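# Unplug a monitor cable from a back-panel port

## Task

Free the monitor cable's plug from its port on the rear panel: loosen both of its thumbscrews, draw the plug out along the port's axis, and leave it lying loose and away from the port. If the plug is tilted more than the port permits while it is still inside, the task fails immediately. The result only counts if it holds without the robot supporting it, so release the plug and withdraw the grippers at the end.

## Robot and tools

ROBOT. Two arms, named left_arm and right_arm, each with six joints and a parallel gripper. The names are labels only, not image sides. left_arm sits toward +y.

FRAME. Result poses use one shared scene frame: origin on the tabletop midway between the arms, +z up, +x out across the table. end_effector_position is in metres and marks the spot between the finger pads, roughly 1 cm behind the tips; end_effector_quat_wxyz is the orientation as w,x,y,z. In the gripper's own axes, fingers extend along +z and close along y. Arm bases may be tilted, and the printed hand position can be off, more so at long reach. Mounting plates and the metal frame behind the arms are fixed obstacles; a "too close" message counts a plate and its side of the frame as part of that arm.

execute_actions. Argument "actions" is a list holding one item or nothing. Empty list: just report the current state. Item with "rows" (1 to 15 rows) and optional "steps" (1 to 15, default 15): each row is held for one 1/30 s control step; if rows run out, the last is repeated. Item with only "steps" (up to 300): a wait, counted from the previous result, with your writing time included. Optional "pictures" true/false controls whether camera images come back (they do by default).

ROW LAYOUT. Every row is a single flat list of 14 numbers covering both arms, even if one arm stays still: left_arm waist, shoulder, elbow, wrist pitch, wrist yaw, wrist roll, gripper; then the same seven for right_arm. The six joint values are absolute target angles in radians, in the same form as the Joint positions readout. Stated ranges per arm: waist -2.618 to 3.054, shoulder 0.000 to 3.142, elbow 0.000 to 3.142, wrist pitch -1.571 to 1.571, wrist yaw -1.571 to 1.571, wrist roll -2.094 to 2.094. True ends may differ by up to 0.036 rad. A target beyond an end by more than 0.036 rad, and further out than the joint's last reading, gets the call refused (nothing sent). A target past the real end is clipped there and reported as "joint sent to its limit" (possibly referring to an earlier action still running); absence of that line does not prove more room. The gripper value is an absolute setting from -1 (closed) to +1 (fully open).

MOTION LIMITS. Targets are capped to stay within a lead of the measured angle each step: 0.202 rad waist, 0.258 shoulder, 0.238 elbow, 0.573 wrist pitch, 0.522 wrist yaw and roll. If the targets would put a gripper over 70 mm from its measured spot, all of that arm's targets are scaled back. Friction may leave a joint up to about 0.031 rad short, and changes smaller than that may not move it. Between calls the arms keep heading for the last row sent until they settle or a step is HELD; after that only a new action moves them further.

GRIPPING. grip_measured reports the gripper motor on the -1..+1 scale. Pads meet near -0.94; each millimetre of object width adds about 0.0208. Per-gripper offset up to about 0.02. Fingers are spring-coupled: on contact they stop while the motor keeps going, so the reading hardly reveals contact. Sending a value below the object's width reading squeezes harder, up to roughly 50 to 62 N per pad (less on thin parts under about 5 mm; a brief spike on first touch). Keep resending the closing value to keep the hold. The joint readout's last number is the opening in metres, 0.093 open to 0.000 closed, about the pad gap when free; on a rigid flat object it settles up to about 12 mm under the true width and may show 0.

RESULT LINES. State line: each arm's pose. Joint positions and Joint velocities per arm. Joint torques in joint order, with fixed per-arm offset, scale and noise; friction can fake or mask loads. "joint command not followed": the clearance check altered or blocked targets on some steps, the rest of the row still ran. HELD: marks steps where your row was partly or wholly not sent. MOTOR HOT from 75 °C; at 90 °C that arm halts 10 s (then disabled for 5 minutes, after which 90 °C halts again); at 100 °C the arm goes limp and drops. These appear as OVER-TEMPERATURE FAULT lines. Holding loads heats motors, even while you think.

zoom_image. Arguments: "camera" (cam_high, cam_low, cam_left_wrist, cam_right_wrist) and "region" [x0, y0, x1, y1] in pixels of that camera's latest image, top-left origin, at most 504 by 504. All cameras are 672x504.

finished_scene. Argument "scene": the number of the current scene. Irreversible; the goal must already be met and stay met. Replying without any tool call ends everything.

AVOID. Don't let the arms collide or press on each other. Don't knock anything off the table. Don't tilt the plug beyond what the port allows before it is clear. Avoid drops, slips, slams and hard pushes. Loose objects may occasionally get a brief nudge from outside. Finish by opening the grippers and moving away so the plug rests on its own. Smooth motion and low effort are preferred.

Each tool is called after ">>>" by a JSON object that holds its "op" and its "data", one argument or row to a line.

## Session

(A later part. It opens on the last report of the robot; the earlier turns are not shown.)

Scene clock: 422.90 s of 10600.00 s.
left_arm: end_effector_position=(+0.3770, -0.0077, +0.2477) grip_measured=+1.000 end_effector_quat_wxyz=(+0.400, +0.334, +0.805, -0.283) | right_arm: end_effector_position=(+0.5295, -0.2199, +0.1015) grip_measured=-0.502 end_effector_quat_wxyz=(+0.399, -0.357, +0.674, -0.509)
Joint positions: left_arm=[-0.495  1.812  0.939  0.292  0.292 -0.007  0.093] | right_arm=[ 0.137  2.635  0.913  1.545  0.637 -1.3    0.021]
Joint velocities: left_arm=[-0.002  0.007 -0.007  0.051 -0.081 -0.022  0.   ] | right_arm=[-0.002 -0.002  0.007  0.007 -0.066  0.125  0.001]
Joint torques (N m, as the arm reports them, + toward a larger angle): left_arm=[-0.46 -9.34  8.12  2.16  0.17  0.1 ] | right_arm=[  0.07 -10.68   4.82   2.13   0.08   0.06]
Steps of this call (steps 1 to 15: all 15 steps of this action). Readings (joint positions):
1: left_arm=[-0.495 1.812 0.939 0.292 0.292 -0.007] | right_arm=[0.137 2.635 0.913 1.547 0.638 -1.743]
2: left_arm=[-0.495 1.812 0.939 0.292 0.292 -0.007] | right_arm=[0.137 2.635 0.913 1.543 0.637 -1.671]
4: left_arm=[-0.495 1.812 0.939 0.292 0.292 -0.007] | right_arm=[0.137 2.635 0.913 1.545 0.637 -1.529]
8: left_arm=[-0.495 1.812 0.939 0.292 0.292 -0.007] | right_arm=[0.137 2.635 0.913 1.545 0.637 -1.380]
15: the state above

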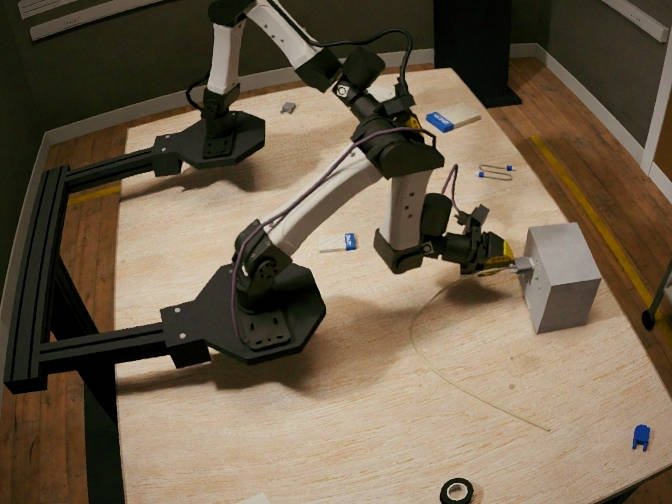

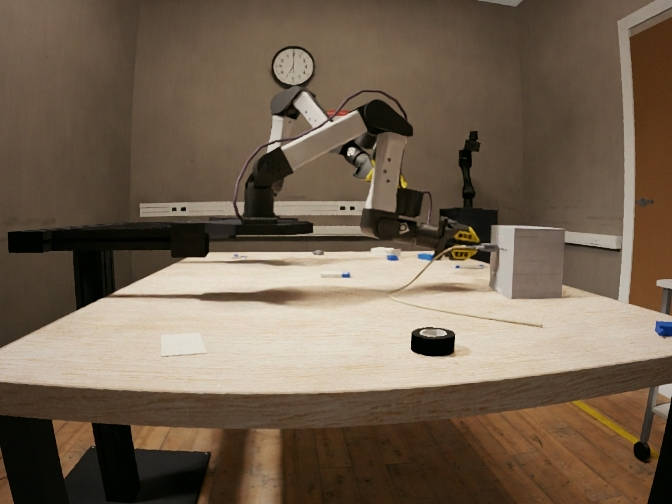

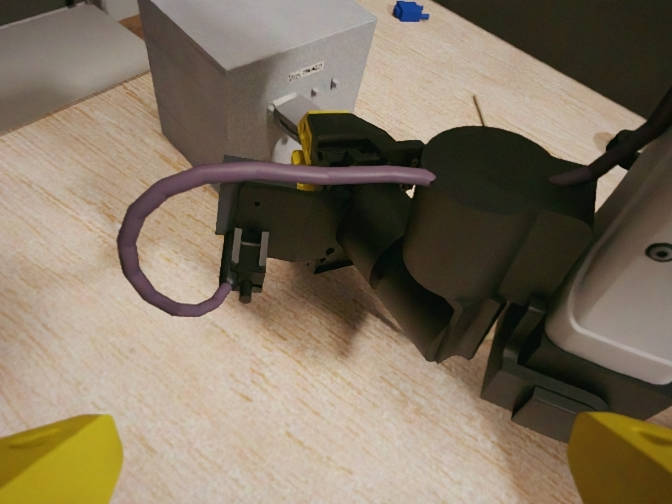

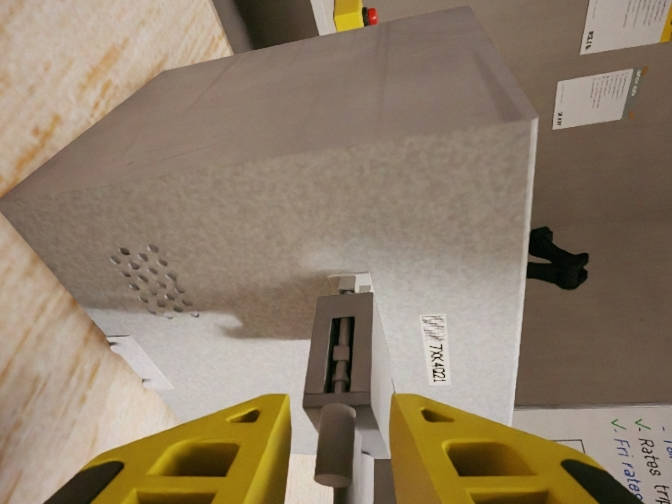

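>>> {"op": "execute_actions", "data": {
  "actions": [
    {"rows":[[-0.5,1.8,0.95,0.3,0.3,0,1,0.14,2.615,0.89,1.555,0.63,-0.6,-0.65]]}
  ],
  "pictures": false
}}

>>> {"op": "execute_actions", "data": {
  "actions": [
    {"rows":[[-0.5,1.8,0.95,0.3,0.3,0,1,0.14,2.625,0.905,1.555,0.63,-0.62,-1],[-0.5,1.8,0.95,0.3,0.3,0,1,0.14,2.625,0.905,1.555,0.63,-1.85,-1]]}
  ],
  "pictures": false
}}

>>> {"op": "execute_actions", "data": {
  "actions": [
    {"rows":[[-0.5,1.8,0.95,0.3,0.3,0,1,0.14,2.625,0.905,1.555,0.63,-1.85,-0.65],[-0.5,1.8,0.95,0.3,0.3,0,1,0.14,2.625,0.905,1.555,0.63,-0.5,-0.65]]}
  ],
  "pictures": false
}}

>>> {"op": "execute_actions", "data": {
  "actions": [
    {"rows":[[-0.5,1.8,0.95,0.3,0.3,0,1,0.14,2.625,0.905,1.555,0.63,-0.62,-1],[-0.5,1.8,0.95,0.3,0.3,0,1,0.14,2.625,0.905,1.555,0.63,-1.85,-1]]}
  ],
  "pictures": false
}}

>>> {"op": "execute_actions", "data": {
  "actions": [
    {"rows":[[-0.5,1.8,0.95,0.3,0.3,0,1,0.14,2.625,0.905,1.555,0.63,-1.85,-0.65],[-0.5,1.8,0.95,0.3,0.3,0,1,0.14,2.625,0.905,1.555,0.63,-0.5,-0.65]]}
  ],
  "pictures": false
}}

>>> {"op": "execute_actions", "data": {
  "actions": [
    {"rows":[[-0.5,1.8,0.95,0.3,0.3,0,1,0.14,2.625,0.905,1.555,0.63,-0.62,-1],[-0.5,1.8,0.95,0.3,0.3,0,1,0.14,2.625,0.905,1.555,0.63,-1.85,-1]]}
  ],
  "pictures": false
}}

>>> {"op": "execute_actions", "data": {
  "actions": [
    {"rows":[[-0.5,1.8,0.95,0.3,0.3,0,1,0.14,2.625,0.905,1.555,0.63,-1.85,-0.65],[-0.5,1.8,0.95,0.3,0.3,0,1,0.14,2.625,0.905,1.555,0.63,-0.5,-0.65]]}
  ],
  "pictures": false
}}

>>> {"op": "execute_actions", "data": {
  "actions": [
    {"rows":[[-0.5,1.8,0.95,0.3,0.3,0,1,0.14,2.625,0.905,1.555,0.63,-0.62,-1],[-0.5,1.8,0.95,0.3,0.3,0,1,0.14,2.625,0.905,1.555,0.63,-1.85,-1]]}
  ],
  "pictures": false
}}

>>> {"op": "execute_actions", "data": {
  "actions": [
    {"rows":[[-0.5,1.8,0.95,0.3,0.3,0,1,0.14,2.625,0.905,1.555,0.63,-1.85,-0.65],[-0.5,1.8,0.95,0.3,0.3,0,1,0.14,2.625,0.905,1.555,0.63,-0.5,-0.65]]}
  ],
  "pictures": false
}}

>>> {"op": "execute_actions", "data": {
  "actions": [
    {"rows":[[-0.5,1.8,0.95,0.3,0.3,0,1,0.14,2.625,0.905,1.555,0.63,-0.62,-1],[-0.5,1.8,0.95,0.3,0.3,0,1,0.14,2.625,0.905,1.555,0.63,-1.85,-1]]}
  ],
  "pictures": false
}}

>>> {"op": "execute_actions", "data": {
  "actions": [
    {"rows":[[-0.5,1.8,0.95,0.3,0.3,0,1,0.14,2.625,0.905,1.555,0.63,-1.85,-0.65],[-0.5,1.8,0.95,0.3,0.3,0,1,0.14,2.625,0.905,1.555,0.63,-0.5,-0.65]]}
  ],
  "pictures": false
}}

>>> {"op": "execute_actions", "data": {
  "actions": [
    {"rows":[[-0.5,1.8,0.95,0.3,0.3,0,1,0.14,2.625,0.905,1.555,0.63,-0.62,-1],[-0.5,1.8,0.95,0.3,0.3,0,1,0.14,2.625,0.905,1.555,0.63,-1.85,-1]]}
  ],
  "pictures": false
}}

>>> {"op": "execute_actions", "data": {
  "actions": [
    {"rows":[[-0.5,1.8,0.95,0.3,0.3,0,1,0.14,2.625,0.905,1.555,0.63,-1.85,-0.5],[-0.5,1.8,0.95,0.3,0.3,0,1,0.14,2.625,0.905,1.555,0.63,-1.27,-0.5]]}
  ]
}}

>>> {"op": "zoom_image", "data": {
  "camera": "cam_right_wrist",
  "region": [250,250,450,490]
}}

Scene clock: 444.00 s of 10600.00 s.
left_arm: end_effector_position=(+0.3770, -0.0077, +0.2477) grip_measured=+1.000 end_effector_quat_wxyz=(+0.400, +0.334, +0.805, -0.283) | right_arm: end_effector_position=(+0.5285, -0.2200, +0.1019) grip_measured=-0.649 end_effector_quat_wxyz=(+0.542, -0.119, +0.754, -0.351)
Joint positions: left_arm=[-0.495  1.812  0.939  0.292  0.292 -0.007  0.093] | right_arm=[ 0.137  2.631  0.906  1.544  0.636 -0.634  0.014]
Joint velocities: left_arm=[ 0.012 -0.012 -0.002  0.066 -0.125 -0.007  0.   ] | right_arm=[-0.012  0.012  0.007 -0.007 -0.007  0.168  0.001]
Joint torques (N m, as the arm reports them, + toward a larger angle): left_arm=[-0.45 -9.32  8.12  2.17  0.18  0.12] | right_arm=[  0.25 -11.11   1.94   2.14   0.2    0.04]
Steps of this call (steps 1 to 30: the robot went on to your last target; steps 31 to 90: nothing new was sent; then 17.60 s passed at rest; steps 91 to 105: all 15 steps of this action). Readings (joint positions):
91: left_arm=[-0.495 1.812 0.939 0.292 0.292 -0.007] | right_arm=[0.137 2.635 0.913 1.543 0.637 -1.195]
92: left_arm=[-0.495 1.812 0.939 0.292 0.292 -0.007] | right_arm=[0.137 2.635 0.911 1.544 0.636 -1.095]
94: left_arm=[-0.495 1.812 0.939 0.292 0.292 -0.007] | right_arm=[0.137 2.633 0.907 1.544 0.636 -0.921]
98: left_arm=[-0.495 1.812 0.939 0.292 0.292 -0.007] | right_arm=[0.137 2.631 0.906 1.544 0.636 -0.735]
105: the state above

Scene clock: 444.50 s of 10600.00 s.
left_arm: end_effector_position=(+0.3770, -0.0077, +0.2477) grip_measured=+1.000 end_effector_quat_wxyz=(+0.400, +0.334, +0.805, -0.283) | right_arm: end_effector_position=(+0.5285, -0.2201, +0.1026) grip_measured=-0.980 end_effector_quat_wxyz=(+0.282, -0.491, +0.584, -0.582)
Joint positions: left_arm=[-0.495  1.812  0.939  0.292  0.292 -0.007  0.093] | right_arm=[ 0.138  2.631  0.906  1.548  0.638 -1.724  0.   ]
Joint velocities: left_arm=[ 0.002 -0.017 -0.012  0.007 -0.081 -0.081  0.   ] | right_arm=[-0.002 -0.007 -0.002  0.037 -0.066 -0.725  0.   ]
Joint torques (N m, as the arm reports them, + toward a larger angle): left_arm=[-0.39 -9.39  8.31  2.15  0.16  0.14] | right_arm=[  0.16 -10.27   3.19   2.16   0.06  -0.17]
Steps of this call (steps 1 to 15: all 15 steps of this action). Readings (joint positions):
1: left_arm=[-0.495 1.812 0.939 0.292 0.292 -0.007] | right_arm=[0.137 2.631 0.906 1.545 0.637 -0.633]
2: left_arm=[-0.495 1.812 0.939 0.292 0.292 -0.007] | right_arm=[0.137 2.631 0.906 1.545 0.636 -0.717]
4: left_arm=[-0.495 1.812 0.939 0.292 0.292 -0.007] | right_arm=[0.137 2.631 0.906 1.546 0.636 -0.918]
8: left_arm=[-0.495 1.812 0.939 0.292 0.292 -0.007] | right_arm=[0.137 2.631 0.906 1.553 0.638 -1.318]
15: the state above

Scene clock: 445.00 s of 10600.00 s.
left_arm: end_effector_position=(+0.3770, -0.0077, +0.2477) grip_measured=+1.000 end_effector_quat_wxyz=(+0.400, +0.334, +0.805, -0.283) | right_arm: end_effector_position=(+0.5285, -0.2199, +0.1018) grip_measured=-0.652 end_effector_quat_wxyz=(+0.543, -0.116, +0.755, -0.349)
Joint positions: left_arm=[-0.495  1.812  0.939  0.292  0.292 -0.007  0.093] | right_arm=[ 0.138  2.631  0.906  1.544  0.636 -0.628  0.014]
Joint velocities: left_arm=[-0.007  0.002 -0.002 -0.037 -0.051 -0.007  0.   ] | right_arm=[-0.007 -0.007 -0.022 -0.007 -0.066  0.813  0.   ]
Joint torques (N m, as the arm reports them, + toward a larger angle): left_arm=[-0.48 -9.28  8.11  2.17  0.21  0.1 ] | right_arm=[  0.28 -10.19   3.33   2.19   0.17   0.09]
Steps of this call (steps 1 to 15: all 15 steps of this action). Readings (joint positions):
1: left_arm=[-0.495 1.812 0.939 0.292 0.292 -0.007] | right_arm=[0.138 2.631 0.906 1.546 0.637 -1.746]
2: left_arm=[-0.495 1.812 0.939 0.292 0.292 -0.007] | right_arm=[0.138 2.631 0.906 1.541 0.637 -1.666]
4: left_arm=[-0.495 1.812 0.939 0.292 0.292 -0.007] | right_arm=[0.138 2.631 0.906 1.542 0.637 -1.466]
8: left_arm=[-0.495 1.812 0.939 0.292 0.292 -0.007] | right_arm=[0.138 2.631 0.906 1.543 0.636 -1.067]
15: the state above

Scene clock: 445.50 s of 10600.00 s.
left_arm: end_effector_position=(+0.3770, -0.0077, +0.2477) grip_measured=+1.000 end_effector_quat_wxyz=(+0.400, +0.334, +0.805, -0.283) | right_arm: end_effector_position=(+0.5285, -0.2201, +0.1025) grip_measured=-0.980 end_effector_quat_wxyz=(+0.283, -0.490, +0.584, -0.581)
Joint positions: left_arm=[-0.495  1.812  0.939  0.292  0.292 -0.007  0.093] | right_arm=[ 0.138  2.631  0.906  1.547  0.638 -1.721  0.   ]
Joint velocities: left_arm=[ 0.007 -0.007 -0.002 -0.022 -0.095  0.022  0.   ] | right_arm=[ 0.012 -0.002 -0.027 -0.066 -0.007 -0.755  0.   ]
Joint torques (N m, as the arm reports them, + toward a larger angle): left_arm=[-0.5  -9.42  8.12  2.17  0.15  0.13] | right_arm=[  0.21 -10.27   3.57   2.11   0.07  -0.26]
Steps of this call (steps 1 to 15: all 15 steps of this action). Readings (joint positions):
1: left_arm=[-0.495 1.812 0.939 0.292 0.292 -0.007] | right_arm=[0.138 2.631 0.906 1.545 0.637 -0.622]
2: left_arm=[-0.495 1.812 0.939 0.292 0.292 -0.007] | right_arm=[0.138 2.631 0.906 1.545 0.636 -0.707]
4: left_arm=[-0.495 1.812 0.939 0.292 0.292 -0.007] | right_arm=[0.138 2.631 0.906 1.546 0.636 -0.908]
8: left_arm=[-0.495 1.812 0.939 0.292 0.292 -0.007] | right_arm=[0.138 2.631 0.906 1.553 0.638 -1.308]
15: the state above

Scene clock: 446.00 s of 10600.00 s.
left_arm: end_effector_position=(+0.3770, -0.0077, +0.2477) grip_measured=+1.000 end_effector_quat_wxyz=(+0.400, +0.334, +0.805, -0.283) | right_arm: end_effector_position=(+0.5285, -0.2199, +0.1018) grip_measured=-0.652 end_effector_quat_wxyz=(+0.543, -0.116, +0.755, -0.349)
Joint positions: left_arm=[-0.495  1.812  0.939  0.292  0.292 -0.007  0.093] | right_arm=[ 0.138  2.631  0.906  1.544  0.636 -0.627  0.014]
Joint velocities: left_arm=[ 0.002 -0.007  0.002  0.022  0.022  0.081  0.   ] | right_arm=[ 0.012  0.007 -0.012 -0.007 -0.051  0.784 -0.001]
Joint torques (N m, as the arm reports them, + toward a larger angle): left_arm=[-0.53 -9.37  8.06  2.18  0.2   0.1 ] | right_arm=[  0.22 -10.39   3.6    2.09   0.1    0.03]
Steps of this call (steps 1 to 15: all 15 steps of this action). Readings (joint positions):
1: left_arm=[-0.495 1.812 0.939 0.292 0.292 -0.007] | right_arm=[0.138 2.631 0.906 1.545 0.637 -1.744]
2: left_arm=[-0.495 1.812 0.939 0.292 0.292 -0.007] | right_arm=[0.138 2.631 0.906 1.541 0.637 -1.664]
4: left_arm=[-0.495 1.812 0.939 0.292 0.292 -0.007] | right_arm=[0.138 2.631 0.906 1.542 0.636 -1.464]
8: left_arm=[-0.495 1.812 0.939 0.292 0.292 -0.007] | right_arm=[0.138 2.631 0.906 1.543 0.636 -1.065]
15: the state above

Scene clock: 446.50 s of 10600.00 s.
left_arm: end_effector_position=(+0.3770, -0.0077, +0.2477) grip_measured=+1.000 end_effector_quat_wxyz=(+0.400, +0.334, +0.805, -0.283) | right_arm: end_effector_position=(+0.5284, -0.2200, +0.1025) grip_measured=-0.980 end_effector_quat_wxyz=(+0.283, -0.490, +0.584, -0.581)
Joint positions: left_arm=[-0.495  1.812  0.939  0.292  0.292 -0.007  0.093] | right_arm=[ 0.138  2.631  0.906  1.547  0.639 -1.722  0.   ]
Joint velocities: left_arm=[ 0.012 -0.007 -0.007 -0.037  0.007  0.066  0.   ] | right_arm=[-0.022  0.002 -0.007 -0.037 -0.022 -0.784  0.   ]
Joint torques (N m, as the arm reports them, + toward a larger angle): left_arm=[-0.45 -9.36  8.09  2.17  0.2   0.13] | right_arm=[  0.1  -10.36   3.15   2.07   0.02  -0.17]
Steps of this call (steps 1 to 15: all 15 steps of this action). Readings (joint positions):
1: left_arm=[-0.495 1.812 0.939 0.292 0.292 -0.007] | right_arm=[0.138 2.631 0.906 1.545 0.636 -0.622]
2: left_arm=[-0.495 1.812 0.939 0.292 0.292 -0.007] | right_arm=[0.138 2.631 0.906 1.545 0.636 -0.706]
4: left_arm=[-0.495 1.812 0.939 0.292 0.292 -0.007] | right_arm=[0.138 2.631 0.906 1.547 0.636 -0.908]
8: left_arm=[-0.495 1.812 0.939 0.292 0.292 -0.007] | right_arm=[0.138 2.631 0.906 1.553 0.639 -1.307]
15: the state above

Scene clock: 447.00 s of 10600.00 s.
left_arm: end_effector_position=(+0.3770, -0.0077, +0.2477) grip_measured=+1.000 end_effector_quat_wxyz=(+0.400, +0.334, +0.805, -0.283) | right_arm: end_effector_position=(+0.5285, -0.2197, +0.1019) grip_measured=-0.652 end_effector_quat_wxyz=(+0.544, -0.116, +0.755, -0.348)
Joint positions: left_arm=[-0.495  1.812  0.939  0.292  0.292 -0.007  0.093] | right_arm=[ 0.138  2.631  0.906  1.544  0.636 -0.627  0.014]
Joint velocities: left_arm=[-0.022  0.002  0.002 -0.022 -0.007  0.007  0.   ] | right_arm=[ 0.002 -0.007 -0.002  0.022 -0.007  0.74  -0.   ]
Joint torques (N m, as the arm reports them, + toward a larger angle): left_arm=[-0.45 -9.32  8.14  2.15  0.18  0.12] | right_arm=[ -0.01 -10.45   3.49   2.19   0.09   0.01]
Steps of this call (steps 1 to 15: all 15 steps of this action). Readings (joint positions):
1: left_arm=[-0.495 1.812 0.939 0.292 0.292 -0.007] | right_arm=[0.138 2.631 0.906 1.545 0.637 -1.744]
2: left_arm=[-0.495 1.812 0.939 0.292 0.292 -0.007] | right_arm=[0.138 2.631 0.906 1.541 0.637 -1.664]
4: left_arm=[-0.495 1.812 0.939 0.292 0.292 -0.007] | right_arm=[0.138 2.631 0.906 1.542 0.637 -1.464]
8: left_arm=[-0.495 1.812 0.939 0.292 0.292 -0.007] | right_arm=[0.138 2.631 0.906 1.543 0.636 -1.065]
15: the state above

Scene clock: 447.50 s of 10600.00 s.
left_arm: end_effector_position=(+0.3770, -0.0077, +0.2477) grip_measured=+1.000 end_effector_quat_wxyz=(+0.400, +0.334, +0.805, -0.283) | right_arm: end_effector_position=(+0.5284, -0.2201, +0.1025) grip_measured=-0.980 end_effector_quat_wxyz=(+0.283, -0.490, +0.584, -0.582)
Joint positions: left_arm=[-0.495  1.812  0.939  0.292  0.292 -0.007  0.093] | right_arm=[ 0.138  2.631  0.906  1.547  0.639 -1.722  0.   ]
Joint velocities: left_arm=[-0.002 -0.002 -0.007 -0.051 -0.007 -0.051  0.   ] | right_arm=[-0.012  0.002 -0.002 -0.022  0.022 -0.74   0.   ]
Joint torques (N m, as the arm reports them, + toward a larger angle): left_arm=[-0.42 -9.26  8.05  2.15  0.17  0.13] | right_arm=[  0.3  -10.38   3.57   2.14   0.1   -0.25]
Steps of this call (steps 1 to 15: all 15 steps of this action). Readings (joint positions):
1: left_arm=[-0.495 1.812 0.939 0.292 0.292 -0.007] | right_arm=[0.138 2.631 0.906 1.545 0.636 -0.622]
2: left_arm=[-0.495 1.812 0.939 0.292 0.292 -0.007] | right_arm=[0.138 2.631 0.906 1.545 0.636 -0.706]
4: left_arm=[-0.495 1.812 0.939 0.292 0.292 -0.007] | right_arm=[0.138 2.631 0.906 1.546 0.636 -0.907]
8: left_arm=[-0.495 1.812 0.939 0.292 0.292 -0.007] | right_arm=[0.138 2.631 0.906 1.553 0.639 -1.307]
15: the state above

Scene clock: 448.00 s of 10600.00 s.
left_arm: end_effector_position=(+0.3770, -0.0077, +0.2477) grip_measured=+1.000 end_effector_quat_wxyz=(+0.400, +0.334, +0.805, -0.283) | right_arm: end_effector_position=(+0.5285, -0.2197, +0.1019) grip_measured=-0.652 end_effector_quat_wxyz=(+0.543, -0.116, +0.755, -0.349)
Joint positions: left_arm=[-0.495  1.812  0.939  0.292  0.292 -0.007  0.093] | right_arm=[ 0.138  2.631  0.906  1.544  0.637 -0.627  0.014]
Joint velocities: left_arm=[ 0.002 -0.017 -0.007  0.022  0.037 -0.022  0.   ] | right_arm=[-0.007  0.007 -0.027  0.037 -0.007  0.769  0.001]
Joint torques (N m, as the arm reports them, + toward a larger angle): left_arm=[-0.38 -9.24  8.07  2.15  0.17  0.12] | right_arm=[  0.14 -10.24   3.26   2.11   0.16   0.12]
Steps of this call (steps 1 to 15: all 15 steps of this action). Readings (joint positions):
1: left_arm=[-0.495 1.812 0.939 0.292 0.292 -0.007] | right_arm=[0.138 2.631 0.906 1.545 0.638 -1.744]
2: left_arm=[-0.495 1.812 0.939 0.292 0.292 -0.007] | right_arm=[0.138 2.631 0.906 1.541 0.637 -1.664]
4: left_arm=[-0.495 1.812 0.939 0.292 0.292 -0.007] | right_arm=[0.138 2.631 0.906 1.542 0.637 -1.464]
8: left_arm=[-0.495 1.812 0.939 0.292 0.292 -0.007] | right_arm=[0.138 2.631 0.906 1.543 0.637 -1.065]
15: the state above

Scene clock: 448.50 s of 10600.00 s.
left_arm: end_effector_position=(+0.3770, -0.0077, +0.2477) grip_measured=+1.000 end_effector_quat_wxyz=(+0.400, +0.334, +0.805, -0.283) | right_arm: end_effector_position=(+0.5284, -0.2202, +0.1025) grip_measured=-0.980 end_effector_quat_wxyz=(+0.283, -0.490, +0.585, -0.582)
Joint positions: left_arm=[-0.495  1.812  0.939  0.292  0.292 -0.007  0.093] | right_arm=[ 0.138  2.631  0.906  1.547  0.64  -1.722  0.   ]
Joint velocities: left_arm=[-0.002  0.012 -0.017 -0.095  0.051  0.007  0.   ] | right_arm=[ 0.002  0.007  0.002 -0.022  0.051 -0.696  0.   ]
Joint torques (N m, as the arm reports them, + toward a larger angle): left_arm=[-0.45 -9.39  8.25  2.17  0.18  0.15] | right_arm=[  0.01 -10.22   3.38   2.14   0.08  -0.21]
Steps of this call (steps 1 to 15: all 15 steps of this action). Readings (joint positions):
1: left_arm=[-0.495 1.812 0.939 0.292 0.292 -0.007] | right_arm=[0.138 2.631 0.906 1.545 0.637 -0.622]
2: left_arm=[-0.495 1.812 0.939 0.292 0.292 -0.007] | right_arm=[0.138 2.631 0.906 1.545 0.636 -0.706]
4: left_arm=[-0.495 1.812 0.939 0.292 0.292 -0.007] | right_arm=[0.138 2.631 0.906 1.546 0.636 -0.908]
8: left_arm=[-0.495 1.812 0.939 0.292 0.292 -0.007] | right_arm=[0.138 2.631 0.906 1.553 0.640 -1.308]
15: the state above

Scene clock: 449.00 s of 10600.00 s.
left_arm: end_effector_position=(+0.3770, -0.0077, +0.2477) grip_measured=+1.000 end_effector_quat_wxyz=(+0.400, +0.334, +0.805, -0.283) | right_arm: end_effector_position=(+0.5285, -0.2197, +0.1019) grip_measured=-0.652 end_effector_quat_wxyz=(+0.543, -0.116, +0.755, -0.349)
Joint positions: left_arm=[-0.495  1.812  0.939  0.292  0.292 -0.007  0.093] | right_arm=[ 0.138  2.631  0.906  1.544  0.637 -0.627  0.014]
Joint velocities: left_arm=[-0.007  0.002  0.002 -0.037  0.081 -0.037  0.   ] | right_arm=[-0.002  0.022 -0.022  0.051 -0.022  0.857 -0.001]
Joint torques (N m, as the arm reports them, + toward a larger angle): left_arm=[-0.39 -9.4   8.23  2.15  0.18  0.1 ] | right_arm=[  0.16 -10.51   3.32   2.19   0.14   0.03]
Steps of this call (steps 1 to 15: all 15 steps of this action). Readings (joint positions):
1: left_arm=[-0.495 1.812 0.939 0.292 0.292 -0.007] | right_arm=[0.138 2.631 0.906 1.545 0.639 -1.744]
2: left_arm=[-0.495 1.812 0.939 0.292 0.292 -0.007] | right_arm=[0.138 2.631 0.906 1.541 0.637 -1.664]
4: left_arm=[-0.495 1.812 0.939 0.292 0.292 -0.007] | right_arm=[0.138 2.631 0.906 1.542 0.637 -1.464]
8: left_arm=[-0.495 1.812 0.939 0.292 0.292 -0.007] | right_arm=[0.138 2.631 0.906 1.543 0.637 -1.065]
15: the state above

Scene clock: 449.50 s of 10600.00 s.
left_arm: end_effector_position=(+0.3770, -0.0077, +0.2477) grip_measured=+1.000 end_effector_quat_wxyz=(+0.400, +0.334, +0.805, -0.283) | right_arm: end_effector_position=(+0.5284, -0.2200, +0.1025) grip_measured=-0.980 end_effector_quat_wxyz=(+0.283, -0.490, +0.584, -0.582)
Joint positions: left_arm=[-0.495  1.812  0.939  0.292  0.292 -0.007  0.093] | right_arm=[ 0.138  2.631  0.906  1.547  0.639 -1.722  0.   ]
Joint velocities: left_arm=[ 0.002 -0.002  0.007  0.007  0.051 -0.007  0.   ] | right_arm=[ 0.017 -0.012 -0.007 -0.037  0.037 -0.769  0.   ]
Joint torques (N m, as the arm reports them, + toward a larger angle): left_arm=[-0.47 -9.34  8.16  2.15  0.17  0.13] | right_arm=[  0.02 -10.5    3.29   2.09   0.04  -0.22]
Steps of this call (steps 1 to 15: all 15 steps of this action). Readings (joint positions):
1: left_arm=[-0.495 1.812 0.939 0.292 0.292 -0.007] | right_arm=[0.138 2.631 0.906 1.545 0.637 -0.622]
2: left_arm=[-0.495 1.812 0.939 0.292 0.292 -0.007] | right_arm=[0.138 2.631 0.906 1.545 0.636 -0.706]
4: left_arm=[-0.495 1.812 0.939 0.292 0.292 -0.007] | right_arm=[0.138 2.631 0.906 1.546 0.636 -0.908]
8: left_arm=[-0.495 1.812 0.939 0.292 0.292 -0.007] | right_arm=[0.138 2.631 0.906 1.553 0.638 -1.308]
15: the state above

Scene clock: 450.00 s of 10600.00 s.
left_arm: end_effector_position=(+0.3770, -0.0077, +0.2477) grip_measured=+1.000 end_effector_quat_wxyz=(+0.400, +0.334, +0.805, -0.283) | right_arm: end_effector_position=(+0.5285, -0.2197, +0.1019) grip_measured=-0.502 end_effector_quat_wxyz=(+0.398, -0.359, +0.674, -0.508)
Joint positions: left_arm=[-0.495  1.812  0.939  0.292  0.292 -0.007  0.093] | right_arm=[ 0.138  2.631  0.906  1.544  0.636 -1.3    0.021]
Joint velocities: left_arm=[-0.007 -0.002 -0.012 -0.037  0.007 -0.022  0.   ] | right_arm=[ 0.002 -0.012  0.017 -0.007  0.022  0.168 -0.   ]
Joint torques (N m, as the arm reports them, + toward a larger angle): left_arm=[-0.41 -9.28  8.    2.19  0.2   0.11] | right_arm=[  0.36 -10.5    3.33   2.19   0.09   0.14]
Steps of this call (steps 1 to 15: all 15 steps of this action). Readings (joint positions):
1: left_arm=[-0.495 1.812 0.939 0.292 0.292 -0.007] | right_arm=[0.138 2.631 0.906 1.546 0.637 -1.745]
2: left_arm=[-0.495 1.812 0.939 0.292 0.292 -0.007] | right_arm=[0.138 2.631 0.906 1.542 0.637 -1.672]
4: left_arm=[-0.495 1.812 0.939 0.292 0.292 -0.007] | right_arm=[0.138 2.631 0.906 1.544 0.636 -1.529]
8: left_arm=[-0.495 1.812 0.939 0.292 0.292 -0.007] | right_arm=[0.138 2.631 0.906 1.544 0.636 -1.380]
15: the state above

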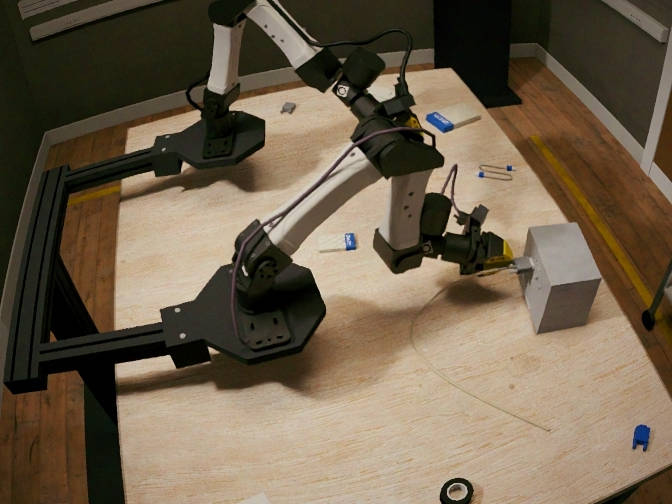

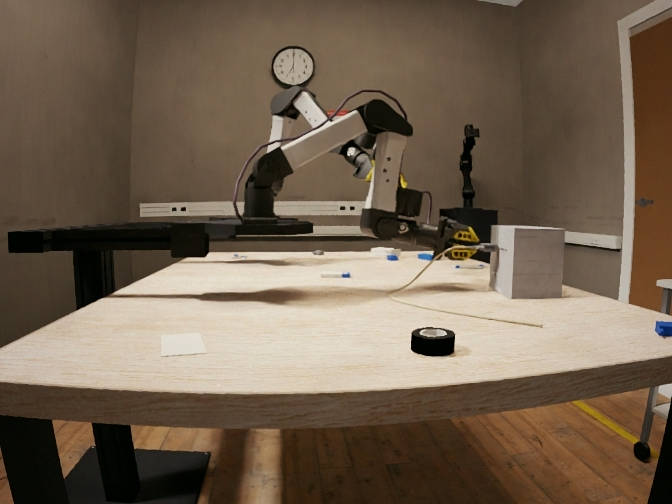

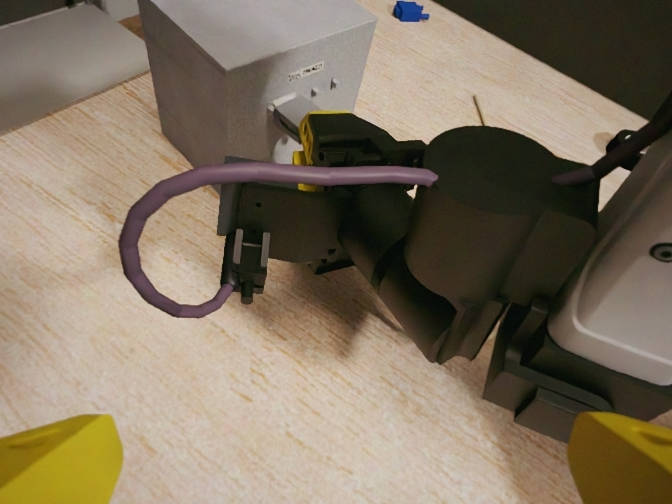

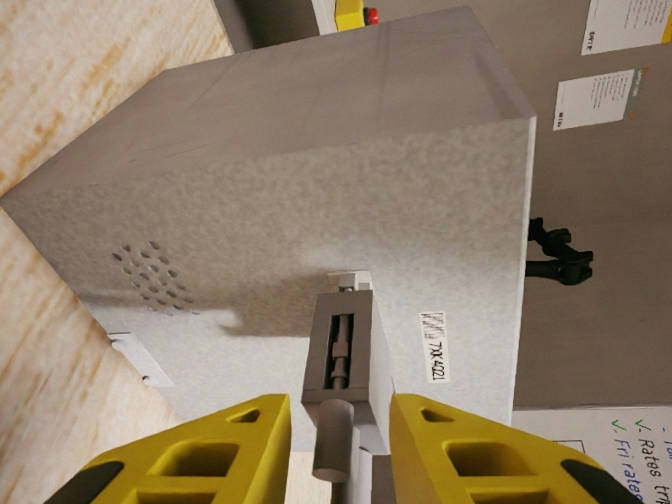

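Region (250, 250, 450, 490) of cam_right_wrist's 672x504 image, scaled by 2.100, with more detail than that image has.

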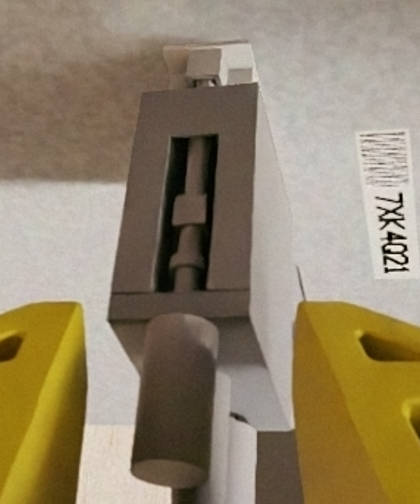

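>>> {"op": "execute_actions", "data": {
  "actions": [
    {"rows":[[-0.5,1.8,0.95,0.3,0.3,0,1,0.14,2.625,0.905,1.555,0.63,-1.27,-0.9],[-0.5,1.8,0.95,0.3,0.3,0,1,0.14,2.625,0.905,1.555,0.63,-1.27,-0.9],[-0.5,1.8,0.95,0.3,0.3,0,1,0.14,2.625,0.905,1.555,0.63,-1.27,-0.9],[-0.5,1.8,0.95,0.3,0.3,0,1,0.14,2.61,0.877,1.555,0.63,-1.35,-0.9]]}
  ]
}}

>>> {"op": "zoom_image", "data": {
  "camera": "cam_right_wrist",
  "region": [250,250,450,490]
}}

Scene clock: 452.97 s of 10600.00 s.
left_arm: end_effector_position=(+0.3770, -0.0077, +0.2477) grip_measured=+1.000 end_effector_quat_wxyz=(+0.400, +0.334, +0.805, -0.283) | right_arm: end_effector_position=(+0.5261, -0.2202, +0.1021) grip_measured=-0.890 end_effector_quat_wxyz=(+0.386, -0.373, +0.667, -0.516)
Joint positions: left_arm=[-0.495  1.812  0.939  0.292  0.292 -0.007  0.093] | right_arm=[ 0.138  2.626  0.895  1.547  0.636 -1.34   0.003]
Joint velocities: left_arm=[-0.017  0.002 -0.012  0.022  0.007 -0.051  0.   ] | right_arm=[-0.002  0.002  0.022 -0.007  0.037 -0.037  0.   ]
Joint torques (N m, as the arm reports them, + toward a larger angle): left_arm=[-0.51 -9.3   8.16  2.14  0.15  0.11] | right_arm=[ -0.08 -10.8    1.91   2.19   0.11  -0.1 ]
Steps of this call (steps 1 to 30: the robot went on to your last target; steps 31 to 74: nothing new was sent; steps 75 to 89: all 15 steps of this action). Readings (joint positions):
75: left_arm=[-0.495 1.812 0.939 0.292 0.292 -0.007] | right_arm=[0.138 2.631 0.906 1.544 0.636 -1.279]
76: left_arm=[-0.495 1.812 0.939 0.292 0.292 -0.007] | right_arm=[0.138 2.631 0.906 1.545 0.636 -1.278]
78: left_arm=[-0.495 1.812 0.939 0.292 0.292 -0.007] | right_arm=[0.138 2.630 0.905 1.545 0.636 -1.289]
82: left_arm=[-0.495 1.812 0.939 0.292 0.292 -0.007] | right_arm=[0.138 2.626 0.895 1.547 0.636 -1.322]
89: the state above

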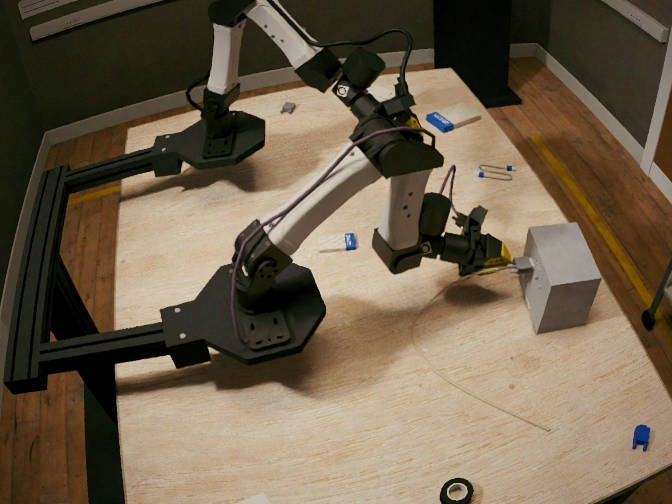

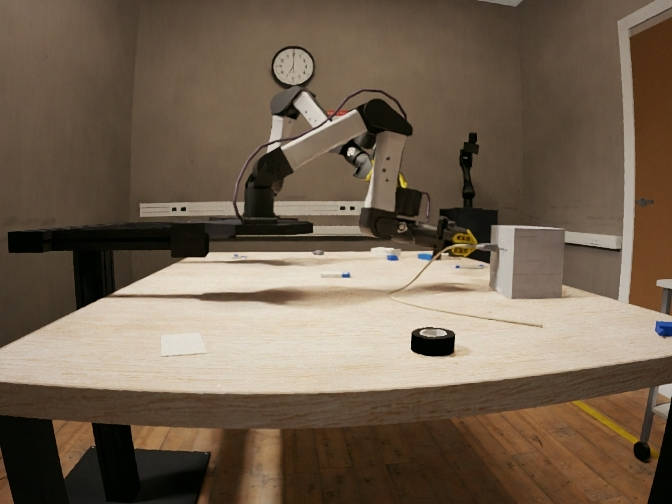

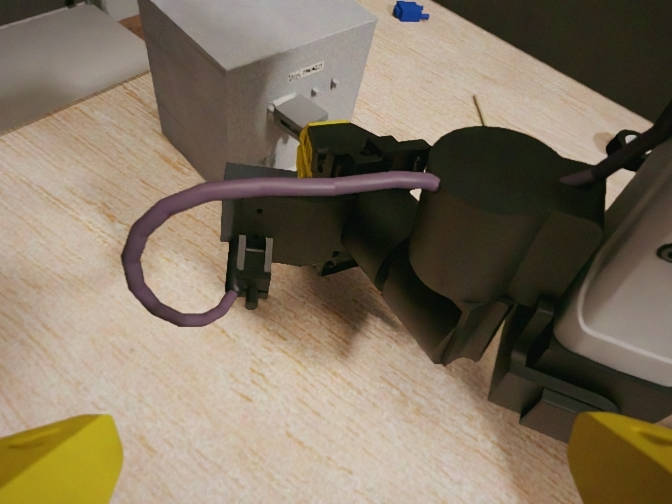

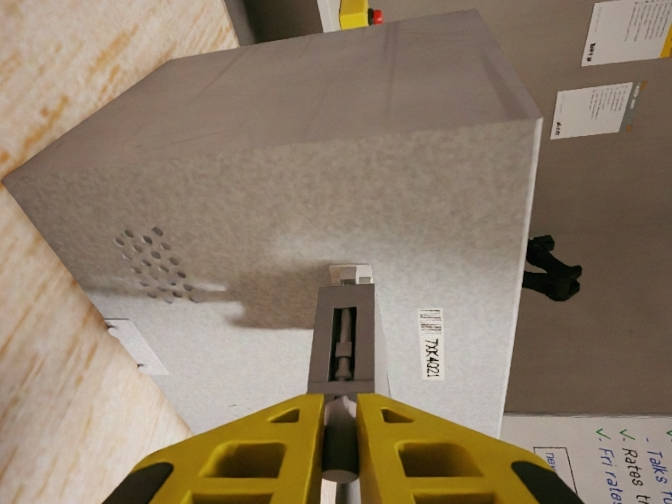

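Region (250, 250, 450, 490) of cam_right_wrist's 672x504 image, scaled by 2.100, with more detail than that image has.

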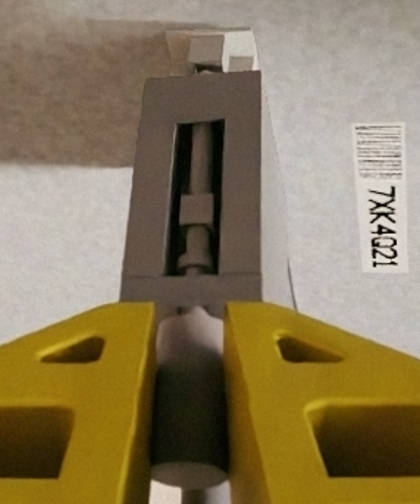

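>>> {"op": "execute_actions", "data": {
  "actions": [
    {"rows":[[-0.5,1.8,0.95,0.3,0.3,0,1,0.14,2.62,0.89,1.555,0.63,-1.4,-0.5],[-0.5,1.8,0.95,0.3,0.3,0,1,0.14,2.62,0.89,1.555,0.63,-1.5,-0.5],[-0.5,1.8,0.95,0.3,0.3,0,1,0.22,2.62,0.89,1.555,0.63,-1.5,-0.5]],"steps":12}
  ],
  "pictures": false
}}

>>> {"op": "execute_actions", "data": {
  "actions": [
    {"rows":[[-0.5,1.8,0.95,0.3,0.3,0,1,0.22,2.4,0.78,1.5,0.63,0,0.2]]}
  ],
  "pictures": false
}}

>>> {"op": "execute_actions", "data": {
  "actions": [
    {"rows":[[-0.5,1.8,0.95,0.3,0.3,0,1,-0.074,2.4,0.76,1.47,0.095,0,0.2]]}
  ],
  "pictures": false
}}

>>> {"op": "execute_actions", "data": {
  "actions": [
    {"rows":[[-0.5,1.8,0.95,0.3,0.3,0,1,-0.074,2.49,0.85,1.44,0.095,0,0.2]]}
  ],
  "pictures": false
}}

>>> {"op": "execute_actions", "data": {
  "actions": [
    {"rows":[[-0.5,1.8,0.95,0.3,0.3,0,1,-0.074,2.56,0.897,1.44,0.095,0,0.2]]}
  ]
}}

Scene clock: 461.43 s of 10600.00 s.
left_arm: end_effector_position=(+0.3770, -0.0077, +0.2477) grip_measured=+1.000 end_effector_quat_wxyz=(+0.400, +0.334, +0.805, -0.283) | right_arm: end_effector_position=(+0.5237, -0.1765, +0.1029) grip_measured=-0.502 end_effector_quat_wxyz=(+0.374, -0.449, +0.619, -0.525)
Joint positions: left_arm=[-0.495  1.812  0.939  0.292  0.292 -0.007  0.093] | right_arm=[ 0.227  2.626  0.895  1.547  0.631 -1.483  0.021]
Joint velocities: left_arm=[-0.002  0.012 -0.017 -0.007 -0.007 -0.051  0.   ] | right_arm=[-0.027  0.037 -0.017 -0.007 -0.037 -0.066  0.001]
Joint torques (N m, as the arm reports them, + toward a larger angle): left_arm=[-0.47 -9.34  8.19  2.16  0.21  0.1 ] | right_arm=[ -0.37 -10.32   2.89   2.19   0.15  -0.02]
Steps of this call (steps 1 to 15: the robot went on to your last target; steps 16 to 90: nothing new was sent; then 5.07 s passed at rest; steps 91 to 102: all 12 steps of this action). Readings (joint positions):
91: left_arm=[-0.495 1.812 0.939 0.292 0.292 -0.007] | right_arm=[0.138 2.626 0.895 1.547 0.636 -1.352]
92: left_arm=[-0.495 1.812 0.939 0.292 0.292 -0.007] | right_arm=[0.138 2.626 0.895 1.547 0.636 -1.378]
94: left_arm=[-0.495 1.812 0.939 0.292 0.292 -0.007] | right_arm=[0.159 2.626 0.895 1.547 0.640 -1.420]
98: left_arm=[-0.495 1.812 0.939 0.292 0.292 -0.007] | right_arm=[0.223 2.626 0.895 1.547 0.633 -1.465]
102: the state above

Scene clock: 461.93 s of 10600.00 s.
left_arm: end_effector_position=(+0.3770, -0.0077, +0.2477) grip_measured=+1.000 end_effector_quat_wxyz=(+0.400, +0.334, +0.805, -0.283) | right_arm: end_effector_position=(+0.5238, -0.1786, +0.1773) grip_measured=+0.198 end_effector_quat_wxyz=(+0.650, +0.041, +0.739, -0.175)
Joint positions: left_arm=[-0.495  1.812  0.939  0.292  0.292 -0.007  0.093] | right_arm=[ 0.225  2.389  0.791  1.507  0.629 -0.169  0.055]
Joint velocities: left_arm=[-0.012 -0.012  0.012 -0.037 -0.037 -0.007  0.   ] | right_arm=[-0.022 -0.007  0.012  0.007  0.022  1.106  0.001]
Joint torques (N m, as the arm reports them, + toward a larger angle): left_arm=[-0.45 -9.34  8.08  2.16  0.18  0.11] | right_arm=[-0.55 -8.65  3.34  1.92  0.21 -0.03]
Steps of this call (steps 1 to 15: all 15 steps of this action). Readings (joint positions):
1: left_arm=[-0.495 1.812 0.939 0.292 0.292 -0.007] | right_arm=[0.226 2.597 0.873 1.519 0.628 -1.400]
2: left_arm=[-0.495 1.812 0.939 0.292 0.292 -0.007] | right_arm=[0.226 2.546 0.829 1.494 0.628 -1.302]
4: left_arm=[-0.495 1.812 0.939 0.292 0.292 -0.007] | right_arm=[0.225 2.455 0.791 1.489 0.629 -1.103]
8: left_arm=[-0.495 1.812 0.939 0.292 0.292 -0.007] | right_arm=[0.225 2.387 0.791 1.520 0.629 -0.702]
15: the state above

Scene clock: 462.43 s of 10600.00 s.
left_arm: end_effector_position=(+0.3770, -0.0077, +0.2477) grip_measured=+1.000 end_effector_quat_wxyz=(+0.400, +0.334, +0.805, -0.283) | right_arm: end_effector_position=(+0.5444, -0.2441, +0.1628) grip_measured=+0.199 end_effector_quat_wxyz=(+0.652, +0.037, +0.757, -0.039)
Joint positions: left_arm=[-0.495  1.812  0.939  0.292  0.292 -0.007  0.093] | right_arm=[-0.074  2.389  0.784  1.474  0.122 -0.012  0.055]
Joint velocities: left_arm=[-0.002 -0.012 -0.002  0.11  -0.081 -0.037  0.   ] | right_arm=[ 0.027 -0.007 -0.017 -0.007 -0.183  0.022  0.   ]
Joint torques (N m, as the arm reports them, + toward a larger angle): left_arm=[-0.4  -9.22  8.01  2.15  0.17  0.13] | right_arm=[-0.06 -8.65  2.15  2.09  0.2  -0.09]
Steps of this call (steps 1 to 15: all 15 steps of this action). Readings (joint positions):
1: left_arm=[-0.495 1.812 0.939 0.292 0.292 -0.007] | right_arm=[0.201 2.389 0.786 1.506 0.540 -0.137]
2: left_arm=[-0.495 1.812 0.939 0.292 0.292 -0.007] | right_arm=[0.156 2.389 0.785 1.500 0.440 -0.112]
4: left_arm=[-0.495 1.812 0.939 0.292 0.292 -0.007] | right_arm=[0.032 2.389 0.784 1.487 0.309 -0.075]
8: left_arm=[-0.495 1.812 0.939 0.292 0.292 -0.007] | right_arm=[-0.110 2.389 0.784 1.477 0.208 -0.032]
15: the state above

Scene clock: 462.93 s of 10600.00 s.
left_arm: end_effector_position=(+0.3770, -0.0077, +0.2477) grip_measured=+1.000 end_effector_quat_wxyz=(+0.400, +0.334, +0.805, -0.283) | right_arm: end_effector_position=(+0.5455, -0.2401, +0.1198) grip_measured=+0.199 end_effector_quat_wxyz=(+0.619, +0.031, +0.784, -0.031)
Joint positions: left_arm=[-0.495  1.812  0.939  0.292  0.292 -0.007  0.093] | right_arm=[-0.074  2.489  0.836  1.436  0.104 -0.007  0.055]
Joint velocities: left_arm=[-0.017 -0.007 -0.012  0.037  0.081 -0.022  0.   ] | right_arm=[ 0.017 -0.002 -0.017 -0.007 -0.007 -0.022 -0.002]
Joint torques (N m, as the arm reports them, + toward a larger angle): left_arm=[-0.59 -9.28  8.18  2.15  0.2   0.13] | right_arm=[-0.06 -9.76  5.37  2.21  0.08 -0.02]
Steps of this call (steps 1 to 15: all 15 steps of this action). Readings (joint positions):
1: left_arm=[-0.495 1.812 0.939 0.292 0.292 -0.007] | right_arm=[-0.074 2.400 0.793 1.477 0.118 -0.011]
2: left_arm=[-0.495 1.812 0.939 0.292 0.292 -0.007] | right_arm=[-0.074 2.422 0.814 1.478 0.116 -0.010]
4: left_arm=[-0.495 1.812 0.939 0.292 0.292 -0.007] | right_arm=[-0.074 2.460 0.835 1.466 0.110 -0.009]
8: left_arm=[-0.495 1.812 0.939 0.292 0.292 -0.007] | right_arm=[-0.074 2.489 0.836 1.438 0.106 -0.007]
15: the state above

Scene clock: 463.43 s of 10600.00 s.
left_arm: end_effector_position=(+0.3770, -0.0077, +0.2477) grip_measured=+1.000 end_effector_quat_wxyz=(+0.400, +0.334, +0.805, -0.283) | right_arm: end_effector_position=(+0.5502, -0.2395, +0.1038) grip_measured=+0.199 end_effector_quat_wxyz=(+0.615, +0.030, +0.787, -0.030)
Joint positions: left_arm=[-0.495  1.812  0.939  0.292  0.292 -0.007  0.093] | right_arm=[-0.074  2.55   0.881  1.441  0.102 -0.006  0.055]
Joint velocities: left_arm=[-0.007 -0.017 -0.012 -0.037  0.007  0.11   0.   ] | right_arm=[-0.007  0.012  0.012 -0.051 -0.037  0.066 -0.001]
Joint torques (N m, as the arm reports them, + toward a larger angle): left_arm=[-0.59 -9.29  8.09  2.18  0.16  0.13] | right_arm=[-0.22 -9.23  5.68  2.11  0.    0.03]
Steps of this call (steps 1 to 15: all 15 steps of this action). Readings (joint positions):
1: left_arm=[-0.495 1.812 0.939 0.292 0.292 -0.007] | right_arm=[-0.074 2.498 0.844 1.439 0.104 -0.007]
2: left_arm=[-0.495 1.812 0.939 0.292 0.292 -0.007] | right_arm=[-0.074 2.513 0.861 1.442 0.103 -0.007]
4: left_arm=[-0.495 1.812 0.939 0.292 0.292 -0.007] | right_arm=[-0.074 2.537 0.879 1.442 0.103 -0.007]
8: left_arm=[-0.495 1.812 0.939 0.292 0.292 -0.007] | right_arm=[-0.074 2.550 0.881 1.441 0.103 -0.007]
15: the state above

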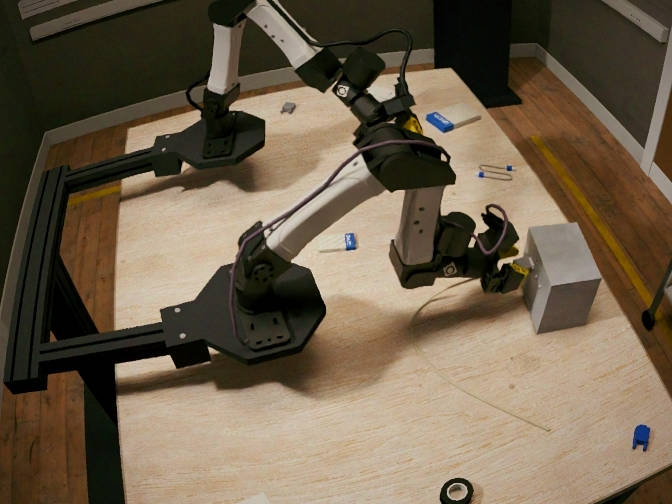

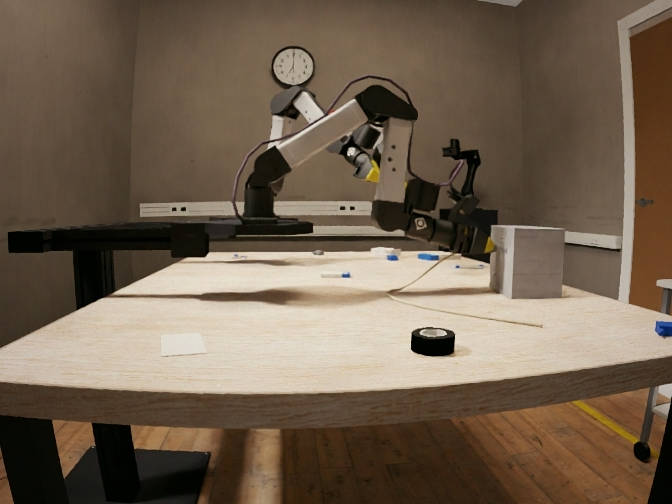

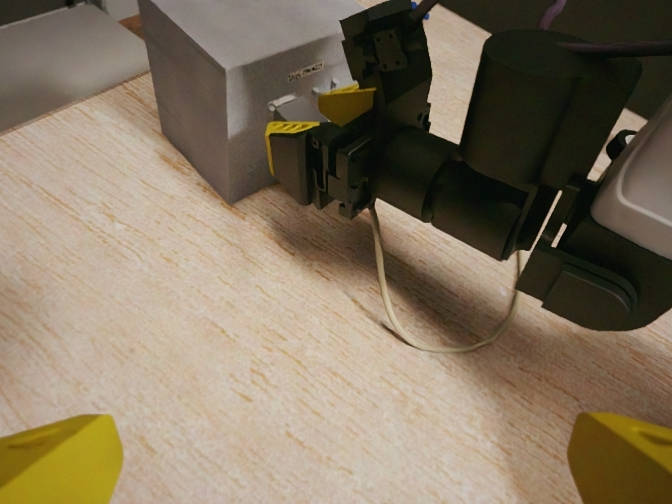

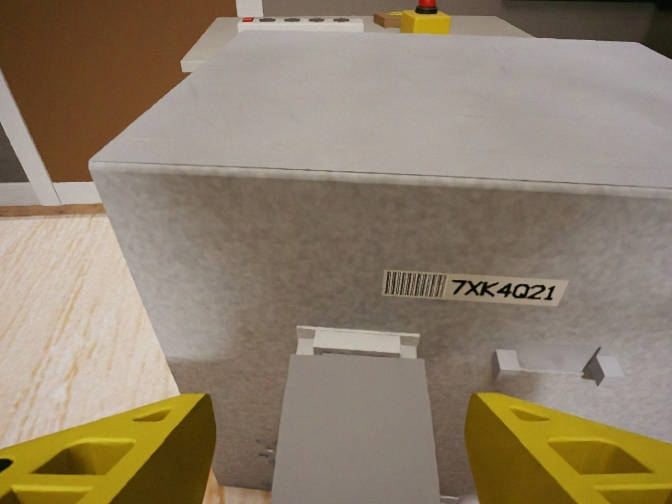

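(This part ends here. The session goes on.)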